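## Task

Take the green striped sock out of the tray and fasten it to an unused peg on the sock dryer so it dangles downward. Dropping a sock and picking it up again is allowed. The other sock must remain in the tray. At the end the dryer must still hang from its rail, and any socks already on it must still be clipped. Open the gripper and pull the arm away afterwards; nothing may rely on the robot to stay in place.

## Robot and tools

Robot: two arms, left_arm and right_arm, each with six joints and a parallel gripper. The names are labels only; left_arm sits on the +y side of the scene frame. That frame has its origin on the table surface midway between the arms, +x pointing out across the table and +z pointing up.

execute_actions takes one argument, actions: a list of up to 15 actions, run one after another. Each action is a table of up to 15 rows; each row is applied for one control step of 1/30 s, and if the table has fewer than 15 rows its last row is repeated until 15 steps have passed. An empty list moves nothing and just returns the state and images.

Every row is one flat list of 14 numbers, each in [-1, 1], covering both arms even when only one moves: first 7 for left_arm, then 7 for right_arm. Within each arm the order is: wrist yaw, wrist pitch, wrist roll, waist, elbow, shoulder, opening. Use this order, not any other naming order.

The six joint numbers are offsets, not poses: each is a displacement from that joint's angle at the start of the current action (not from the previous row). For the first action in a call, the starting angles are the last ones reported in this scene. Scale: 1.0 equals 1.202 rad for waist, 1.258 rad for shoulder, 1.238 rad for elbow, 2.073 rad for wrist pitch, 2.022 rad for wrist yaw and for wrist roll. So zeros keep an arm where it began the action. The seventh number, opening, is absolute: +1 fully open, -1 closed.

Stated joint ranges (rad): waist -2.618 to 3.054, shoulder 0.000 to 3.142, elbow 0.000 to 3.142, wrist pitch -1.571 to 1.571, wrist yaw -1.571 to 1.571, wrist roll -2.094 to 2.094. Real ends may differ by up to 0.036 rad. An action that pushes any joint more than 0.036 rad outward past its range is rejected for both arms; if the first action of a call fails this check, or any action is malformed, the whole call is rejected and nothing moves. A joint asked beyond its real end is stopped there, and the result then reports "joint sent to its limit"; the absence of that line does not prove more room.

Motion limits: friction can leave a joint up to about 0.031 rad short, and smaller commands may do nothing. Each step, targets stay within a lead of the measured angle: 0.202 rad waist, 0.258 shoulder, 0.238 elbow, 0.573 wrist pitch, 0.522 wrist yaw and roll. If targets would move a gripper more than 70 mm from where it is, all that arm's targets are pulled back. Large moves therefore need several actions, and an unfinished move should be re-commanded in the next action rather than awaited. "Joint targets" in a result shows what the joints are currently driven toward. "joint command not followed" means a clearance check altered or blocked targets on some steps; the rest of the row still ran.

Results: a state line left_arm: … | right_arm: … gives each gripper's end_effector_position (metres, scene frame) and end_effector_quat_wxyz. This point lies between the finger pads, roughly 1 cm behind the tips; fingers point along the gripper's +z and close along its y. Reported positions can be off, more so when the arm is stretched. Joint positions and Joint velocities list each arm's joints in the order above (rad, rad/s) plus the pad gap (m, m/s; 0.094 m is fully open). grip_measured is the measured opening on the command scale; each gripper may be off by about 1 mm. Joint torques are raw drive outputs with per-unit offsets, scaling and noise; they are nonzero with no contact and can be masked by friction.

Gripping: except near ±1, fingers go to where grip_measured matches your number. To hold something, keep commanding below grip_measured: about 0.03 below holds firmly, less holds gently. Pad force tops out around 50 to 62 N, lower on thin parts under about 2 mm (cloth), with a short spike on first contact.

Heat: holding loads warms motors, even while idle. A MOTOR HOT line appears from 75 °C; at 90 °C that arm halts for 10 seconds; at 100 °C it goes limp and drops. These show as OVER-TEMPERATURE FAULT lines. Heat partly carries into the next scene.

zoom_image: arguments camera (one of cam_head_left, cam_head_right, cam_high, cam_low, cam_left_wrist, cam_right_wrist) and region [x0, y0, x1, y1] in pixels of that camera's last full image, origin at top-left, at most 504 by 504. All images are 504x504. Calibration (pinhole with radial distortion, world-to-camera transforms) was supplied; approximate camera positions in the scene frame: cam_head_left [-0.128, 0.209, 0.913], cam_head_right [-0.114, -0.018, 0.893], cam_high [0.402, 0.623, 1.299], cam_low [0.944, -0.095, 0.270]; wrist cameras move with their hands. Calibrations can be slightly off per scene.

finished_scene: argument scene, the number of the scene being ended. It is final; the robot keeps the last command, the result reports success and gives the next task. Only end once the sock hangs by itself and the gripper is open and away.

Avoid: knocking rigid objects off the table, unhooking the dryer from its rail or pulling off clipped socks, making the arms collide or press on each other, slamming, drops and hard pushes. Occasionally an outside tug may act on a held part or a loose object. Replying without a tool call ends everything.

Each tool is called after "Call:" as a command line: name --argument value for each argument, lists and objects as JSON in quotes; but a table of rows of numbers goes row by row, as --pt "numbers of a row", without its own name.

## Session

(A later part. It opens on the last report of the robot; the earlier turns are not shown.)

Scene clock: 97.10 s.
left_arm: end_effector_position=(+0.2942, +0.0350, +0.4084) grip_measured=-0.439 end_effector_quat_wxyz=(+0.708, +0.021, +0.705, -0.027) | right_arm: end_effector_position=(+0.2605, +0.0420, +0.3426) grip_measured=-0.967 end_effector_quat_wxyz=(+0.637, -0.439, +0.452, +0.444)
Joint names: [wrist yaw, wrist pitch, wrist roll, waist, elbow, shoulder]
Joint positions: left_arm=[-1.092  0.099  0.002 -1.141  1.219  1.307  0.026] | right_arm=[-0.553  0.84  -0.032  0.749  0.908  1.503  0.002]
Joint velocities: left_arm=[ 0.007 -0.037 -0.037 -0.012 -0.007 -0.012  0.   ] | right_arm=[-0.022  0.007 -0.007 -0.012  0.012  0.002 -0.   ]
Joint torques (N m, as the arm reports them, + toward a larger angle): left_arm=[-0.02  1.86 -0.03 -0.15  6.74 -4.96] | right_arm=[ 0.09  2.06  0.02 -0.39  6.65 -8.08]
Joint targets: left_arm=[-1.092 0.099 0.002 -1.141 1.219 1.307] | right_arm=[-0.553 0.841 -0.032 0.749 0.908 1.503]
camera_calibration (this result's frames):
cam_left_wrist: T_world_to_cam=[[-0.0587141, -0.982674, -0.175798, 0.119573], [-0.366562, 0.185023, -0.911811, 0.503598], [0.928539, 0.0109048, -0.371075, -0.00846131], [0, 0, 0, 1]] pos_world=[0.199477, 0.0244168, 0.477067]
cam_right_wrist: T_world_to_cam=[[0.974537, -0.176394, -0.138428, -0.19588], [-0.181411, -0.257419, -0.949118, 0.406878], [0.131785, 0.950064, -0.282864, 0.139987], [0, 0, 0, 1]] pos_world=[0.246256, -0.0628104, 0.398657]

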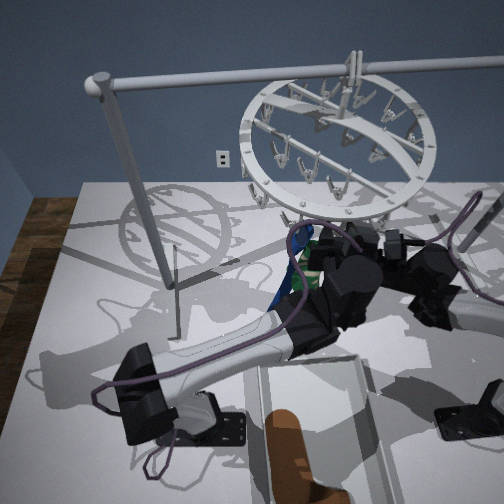

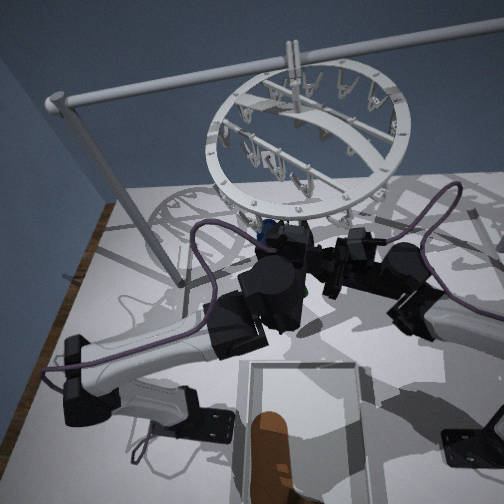

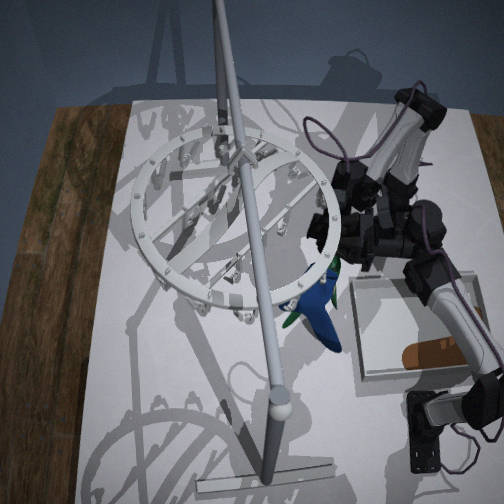

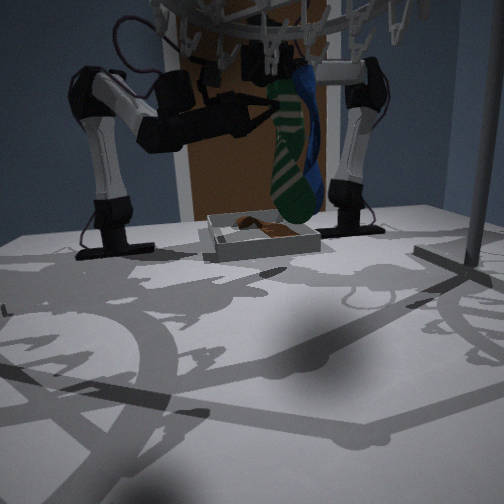

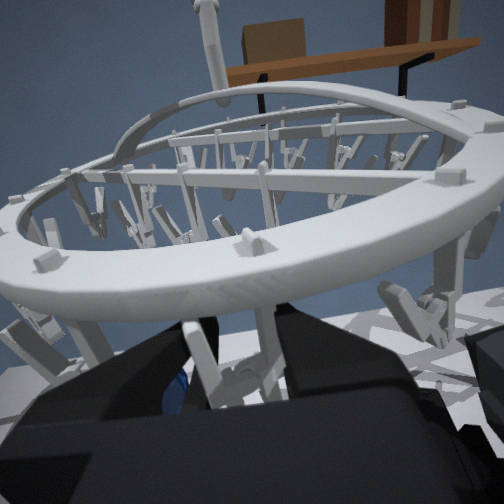

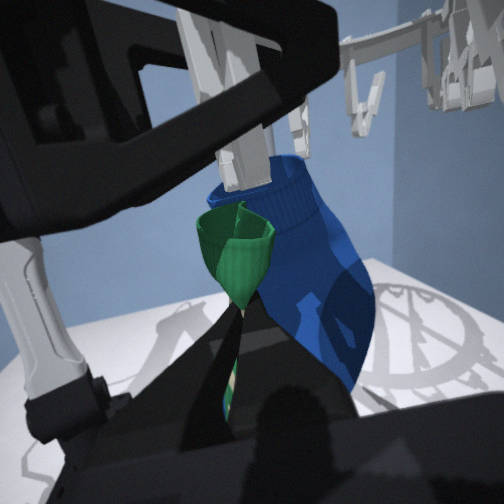

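Call:
execute_actions --actions '[[[0,0,0,0,0,0,-0.48,0,0,0,0,0.04,0.028,-1]],[[0,0,0,0,0,0,-0.48,0,0,0,0,0.06,0,-1]],[[0,0,0,0,0,0,-0.48,0,0,0,0,0,0,-1]]]'

Call:
zoom_image --camera "cam_low" --region '[230,30,320,120]'

Scene clock: 101.20 s.
left_arm: end_effector_position=(+0.2942, +0.0350, +0.4084) grip_measured=-0.439 end_effector_quat_wxyz=(+0.708, +0.021, +0.705, -0.027) | right_arm: end_effector_position=(+0.2673, +0.0492, +0.3616) grip_measured=-0.967 end_effector_quat_wxyz=(+0.648, -0.436, +0.438, +0.444)
Joint names: [wrist yaw, wrist pitch, wrist roll, waist, elbow, shoulder]
Joint positions: left_arm=[-1.092  0.099  0.002 -1.141  1.219  1.307  0.026] | right_arm=[-0.553  0.83  -0.032  0.749  0.985  1.534  0.002]
Joint velocities: left_arm=[ 0.007 -0.066 -0.007  0.007  0.002 -0.002  0.   ] | right_arm=[-0.081 -0.022 -0.007 -0.002 -0.002  0.007 -0.001]
Joint torques (N m, as the arm reports them, + toward a larger angle): left_arm=[-0.03  1.88  0.01 -0.22  6.69 -5.11] | right_arm=[ 0.1   2.02  0.02 -0.32  6.73 -8.49]
Joint targets: left_arm=[-1.092 0.099 0.002 -1.141 1.219 1.307] | right_arm=[-0.553 0.830 -0.032 0.749 0.985 1.534]
camera_calibration (this result's frames):
cam_left_wrist: T_world_to_cam=[[-0.0587141, -0.982674, -0.175798, 0.119573], [-0.366562, 0.185023, -0.911811, 0.503598], [0.928539, 0.0109048, -0.371075, -0.00846131], [0, 0, 0, 1]] pos_world=[0.199477, 0.0244168, 0.477067]
cam_right_wrist: T_world_to_cam=[[0.977751, -0.172727, -0.119029, -0.206615], [-0.15797, -0.232959, -0.959571, 0.424274], [0.138014, 0.957024, -0.255062, 0.125551], [0, 0, 0, 1]] pos_world=[0.251713, -0.057005, 0.414551]

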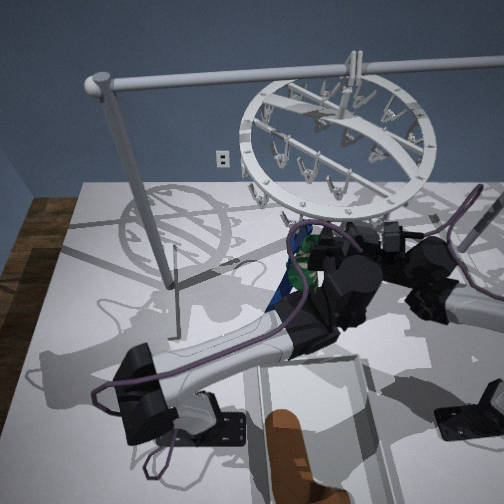

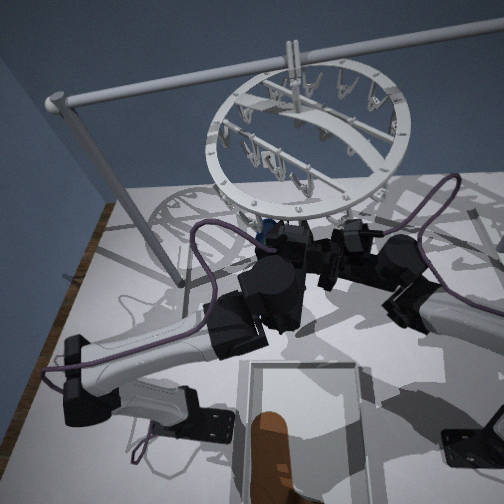

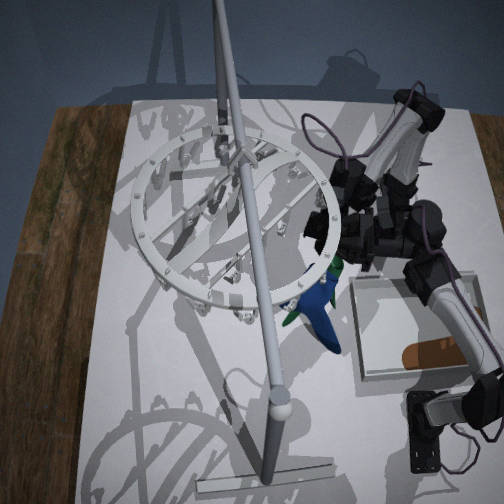

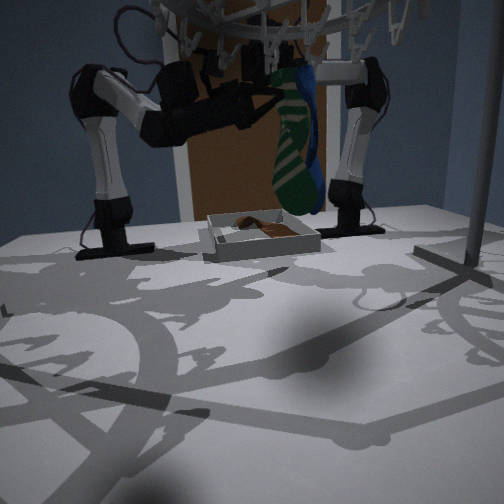

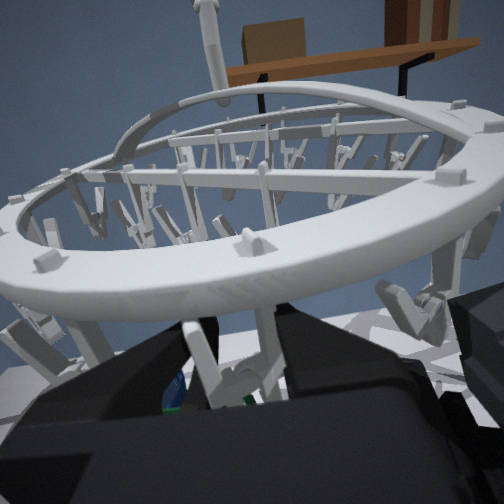

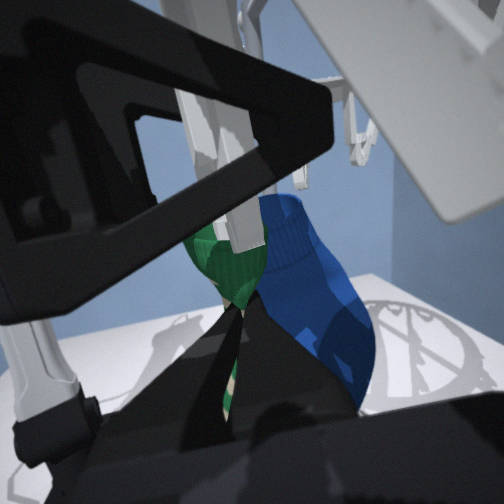

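Region (230, 30, 320, 120) of cam_low's 504x504 image, scaled by 5.600, with more detail than that image has.

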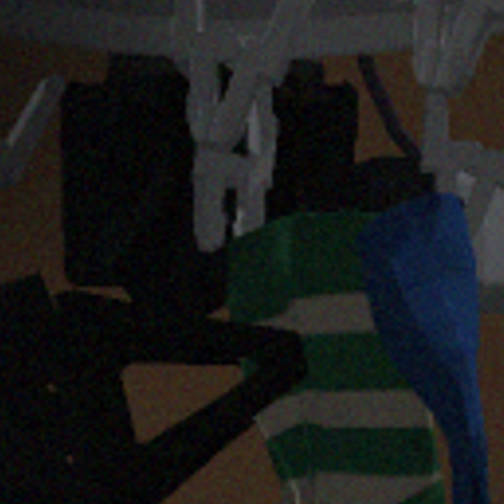

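In the gap. Raise, release peg, then sock.

Call:
execute_actions --actions '[[[0,0,0,0,0,0,-0.48,0,0,0,0,0.042,0,-1]],[[0,0,0,0,0,0,-0.2,0,0,0,0,0,0,-1]],[[0,0,0,0,0,0,0.3,0,0,0,0,0,0,-1]],[[0,0,0,0,0,0,0.3,0,0,0,0,0,0,-0.6]]]'

Call:
execute_actions --actions '[[[0,0,0,0,0,0,0.3,0,0,0,0,-0.12,-0.05,-0.6]],[[-0.05,0,0,-0.08,-0.01,-0.03,0.3,0,-0.1,0,0,-0.15,-0.2,-0.6]],[[-0.08,0,0,-0.12,0,-0.04,0.3,0,-0.1,0,-0.1,-0.12,-0.2,-0.6]],[[0,0,0,-0.2,0,-0.1,0.3,0,-0.15,0,-0.2,-0.12,-0.3,-0.6]],[[0.2,-0.1,0,0,-0.1,-0.2,0.3,0,0,0,0,0,0,-0.6]],[[0,0,0,0,0,0,0.3,0,0,0,0,0,0,-0.6]]]'

Scene clock: 107.17 s.
left_arm: end_effector_position=(+0.2942, +0.0351, +0.4084) grip_measured=+0.298 end_effector_quat_wxyz=(+0.708, +0.021, +0.705, -0.026) | right_arm: end_effector_position=(+0.2679, +0.0498, +0.3725) grip_measured=-0.602 end_effector_quat_wxyz=(+0.654, -0.434, +0.431, +0.444)
Joint names: [wrist yaw, wrist pitch, wrist roll, waist, elbow, shoulder]
Joint positions: left_arm=[-1.093  0.099  0.002 -1.141  1.219  1.307  0.061] | right_arm=[-0.553  0.821 -0.032  0.749  1.013  1.534  0.019]
Joint velocities: left_arm=[ 0.022 -0.007 -0.081  0.007 -0.012 -0.002 -0.   ] | right_arm=[ 0.007 -0.022 -0.007 -0.002  0.007 -0.007  0.   ]
Joint torques (N m, as the arm reports them, + toward a larger angle): left_arm=[-0.02  1.87 -0.02 -0.17  6.73 -5.15] | right_arm=[ 0.11  1.99  0.02 -0.38  6.73 -8.53]
Joint targets: left_arm=[-1.093 0.099 0.002 -1.141 1.219 1.307] | right_arm=[-0.553 0.821 -0.032 0.749 1.013 1.534]
camera_calibration (this result's frames):
cam_left_wrist: T_world_to_cam=[[-0.0583399, -0.982696, -0.175796, 0.119528], [-0.366636, 0.184881, -0.91181, 0.503614], [0.928533, 0.0112583, -0.371078, -0.00847556], [0, 0, 0, 1]] pos_world=[0.199486, 0.0244462, 0.477067]
cam_right_wrist: T_world_to_cam=[[0.979272, -0.17112, -0.108368, -0.210235], [-0.145098, -0.219366, -0.964793, 0.432807], [0.141323, 0.960519, -0.239648, 0.120869], [0, 0, 0, 1]] pos_world=[0.251596, -0.0571289, 0.423752]

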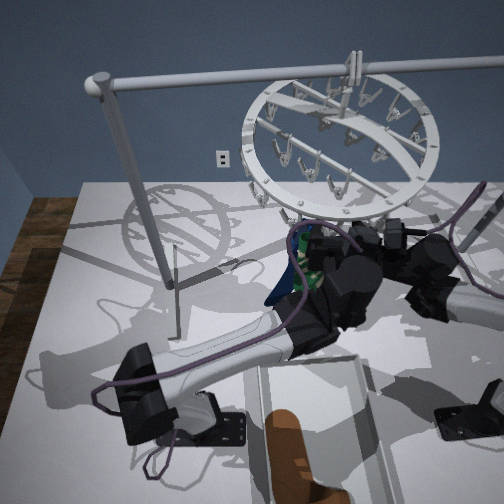

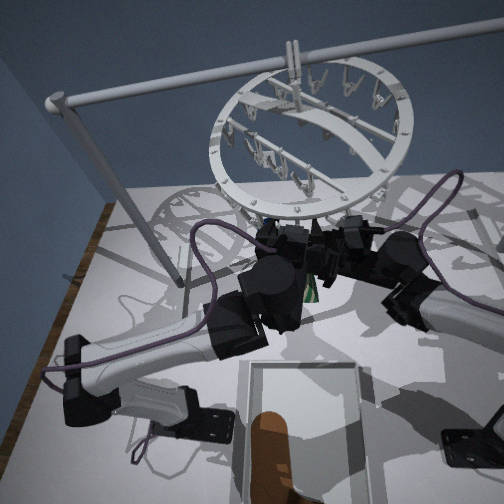

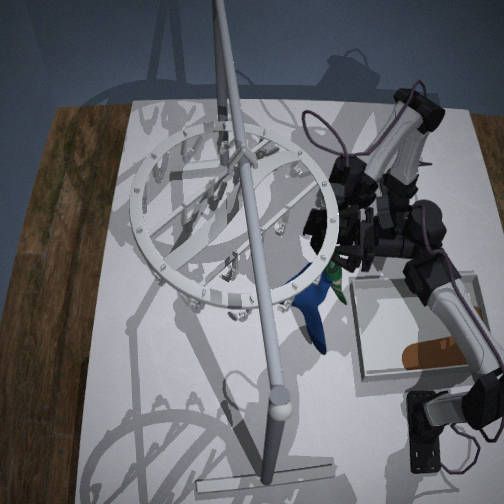

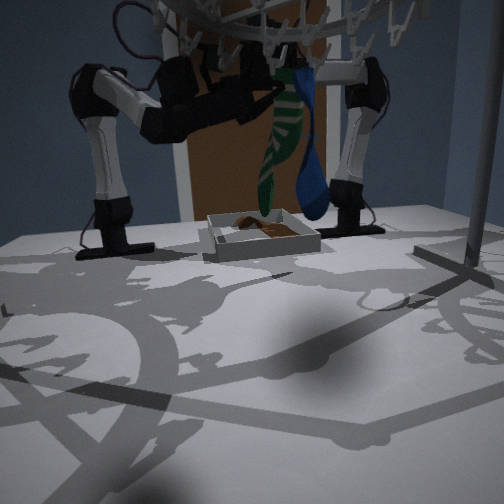

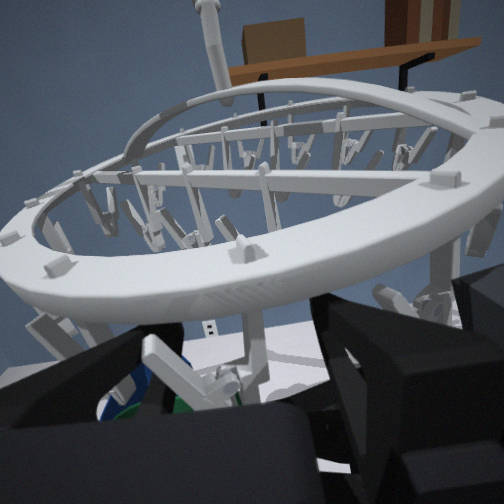

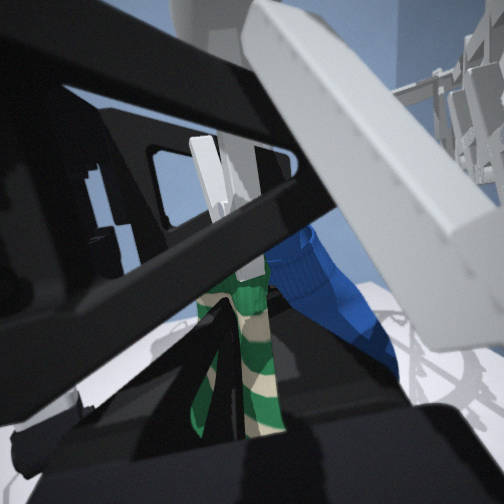

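Scene clock: 110.17 s.
left_arm: end_effector_position=(+0.1348, +0.0467, +0.4558) grip_measured=+0.298 end_effector_quat_wxyz=(+0.677, +0.192, +0.648, -0.290) | right_arm: end_effector_position=(+0.2211, -0.1465, +0.2696) grip_measured=-0.602 end_effector_quat_wxyz=(+0.608, -0.350, +0.630, +0.332)
Joint names: [wrist yaw, wrist pitch, wrist roll, waist, elbow, shoulder]
Joint positions: left_arm=[-0.943 -0.099  0.002 -1.622  1.098  0.853  0.061] | right_arm=[-0.545  0.125 -0.032  0.397  0.428  0.6    0.019]
Joint velocities: left_arm=[-0.037 -0.037 -0.037 -0.007 -0.012  0.002 -0.   ] | right_arm=[ 0.066 -0.007 -0.007  0.002 -0.002 -0.017  0.   ]
Joint torques (N m, as the arm reports them, + toward a larger angle): left_arm=[ 0.05  1.89  0.01 -0.19  6.05 -0.19] | right_arm=[ 0.01  2.21  0.02 -0.35  7.13  0.01]
Joint targets: left_arm=[-0.944 -0.098 0.002 -1.622 1.098 0.853] | right_arm=[-0.545 0.125 -0.032 0.397 0.428 0.600]
camera_calibration (this result's frames):
cam_left_wrist: T_world_to_cam=[[-0.627672, -0.775626, -0.066579, 0.147201], [-0.194313, 0.238915, -0.9514, 0.478558], [0.753837, -0.58423, -0.300674, 0.176276], [0, 0, 0, 1]] pos_world=[0.0525006, 0.102824, 0.518103]
cam_right_wrist: T_world_to_cam=[[0.794407, -0.534742, -0.288044, -0.173144], [-0.493363, -0.291486, -0.81953, 0.310887], [0.354276, 0.79315, -0.49538, 0.288701], [0, 0, 0, 1]] pos_world=[0.188647, -0.230951, 0.347925]

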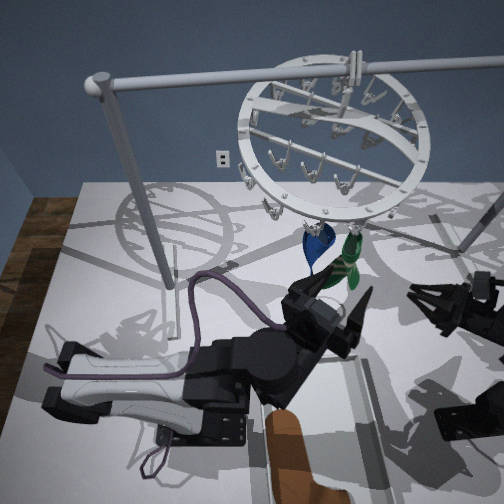

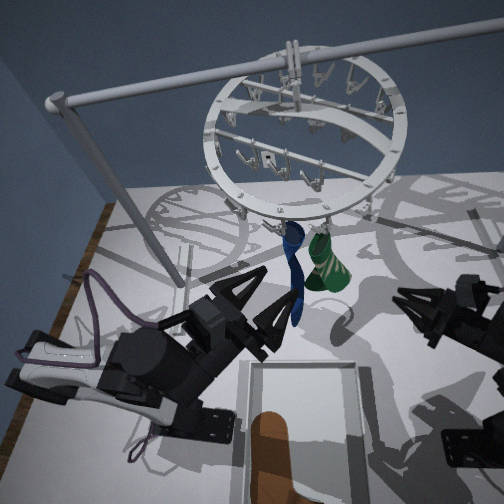

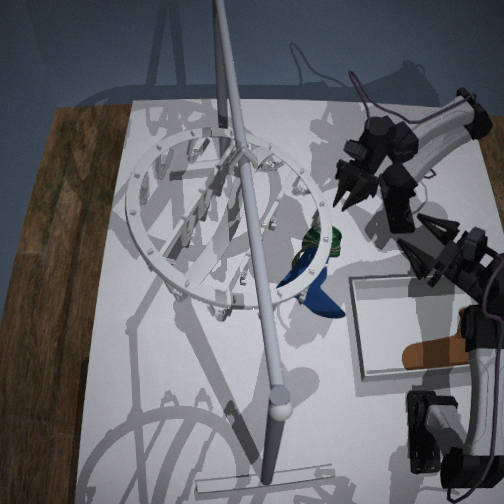

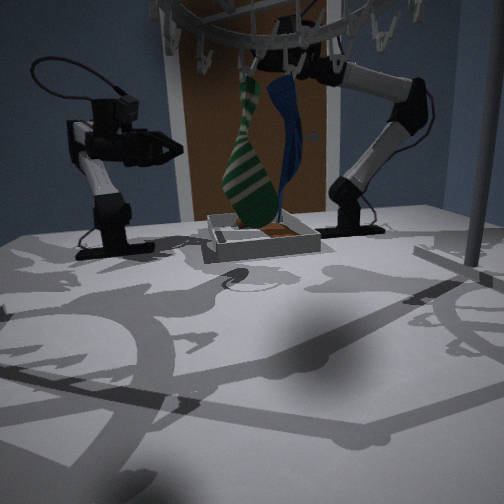

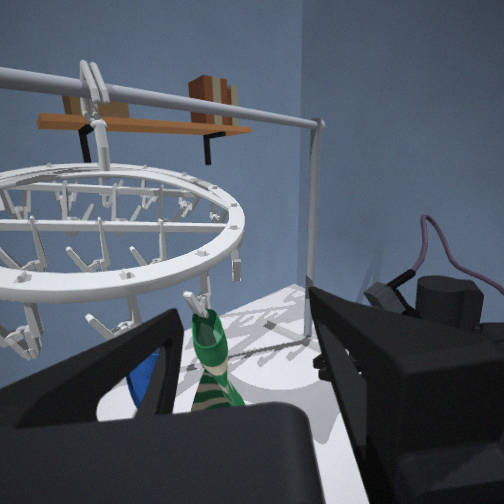

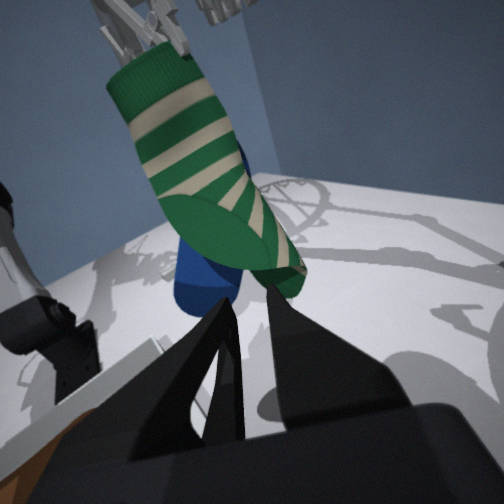

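Call:
execute_actions --actions '[[[0.1,0,0,-0.1,-0.1,-0.2,0.3,0,0,0,-0.35,0,-0.1,-0.6]],[[0,0,0,0,0,0,0.3,0,0,0,0,0,0,-0.6]]]'

Scene clock: 112.63 s.
left_arm: end_effector_position=(+0.0944, +0.0870, +0.4689) grip_measured=+0.298 end_effector_quat_wxyz=(+0.648, +0.233, +0.581, -0.434) | right_arm: end_effector_position=(+0.2648, -0.2476, +0.2966) grip_measured=-0.601 end_effector_quat_wxyz=(+0.702, -0.222, +0.649, +0.189)
Joint names: [wrist yaw, wrist pitch, wrist roll, waist, elbow, shoulder]
Joint positions: left_arm=[-0.758 -0.094  0.002 -1.734  0.984  0.588  0.061] | right_arm=[-0.544  0.122 -0.032 -0.017  0.424  0.479  0.019]
Joint velocities: left_arm=[-0.051  0.007 -0.007 -0.012 -0.007  0.012  0.001] | right_arm=[-0.081 -0.007 -0.007 -0.002  0.007 -0.007 -0.001]
Joint torques (N m, as the arm reports them, + toward a larger angle): left_arm=[ 0.07  1.84 -0.01 -0.02  5.53  2.23] | right_arm=[ 0.04  2.18  0.02 -0.38  7.02  0.85]
Joint targets: left_arm=[-0.759 -0.094 0.002 -1.734 0.984 0.588] | right_arm=[-0.544 0.122 -0.032 -0.017 0.424 0.479]
camera_calibration (this result's frames):
cam_left_wrist: T_world_to_cam=[[-0.824388, -0.565481, 0.0248062, 0.111493], [-0.118989, 0.130289, -0.98431, 0.4913], [0.553377, -0.814405, -0.174694, 0.214108], [0, 0, 0, 1]] pos_world=[0.03189, 0.173407, 0.51823]
cam_right_wrist: T_world_to_cam=[[0.540648, -0.808567, -0.232207, -0.271307], [-0.472305, -0.0633268, -0.879157, 0.393707], [0.696152, 0.584987, -0.416128, 0.201242], [0, 0, 0, 1]] pos_world=[0.192536, -0.312161, 0.366874]

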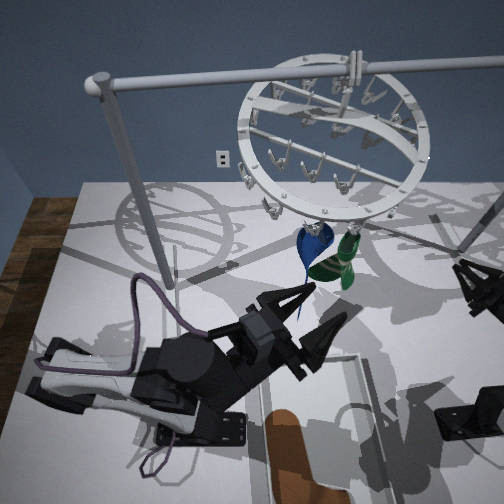

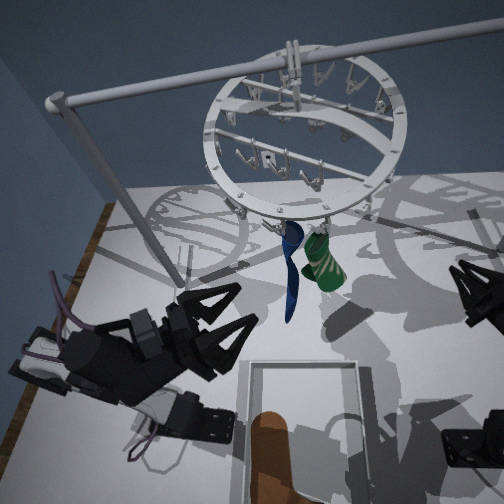

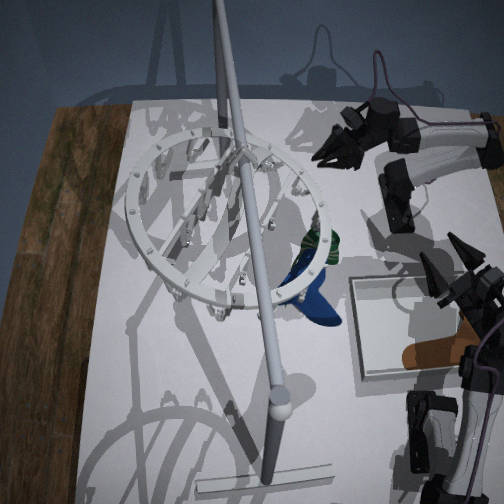

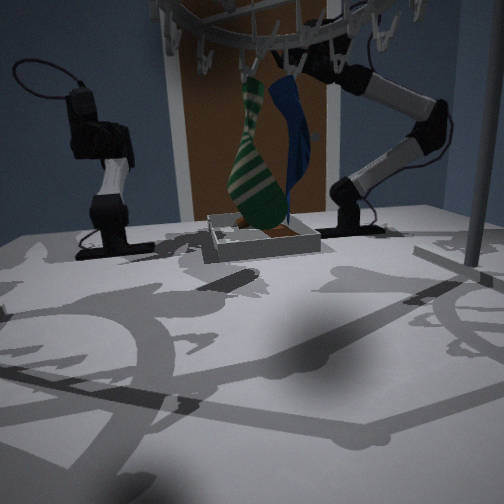

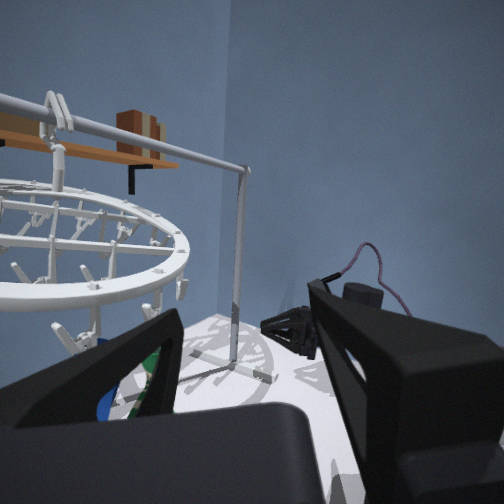

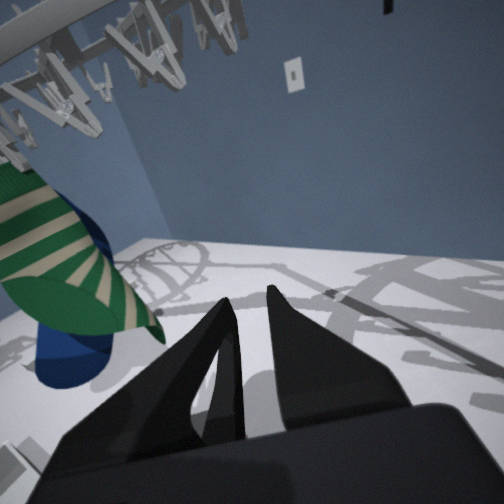

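Call:
finished_scene --scene 1

The scene is finished: the task was done.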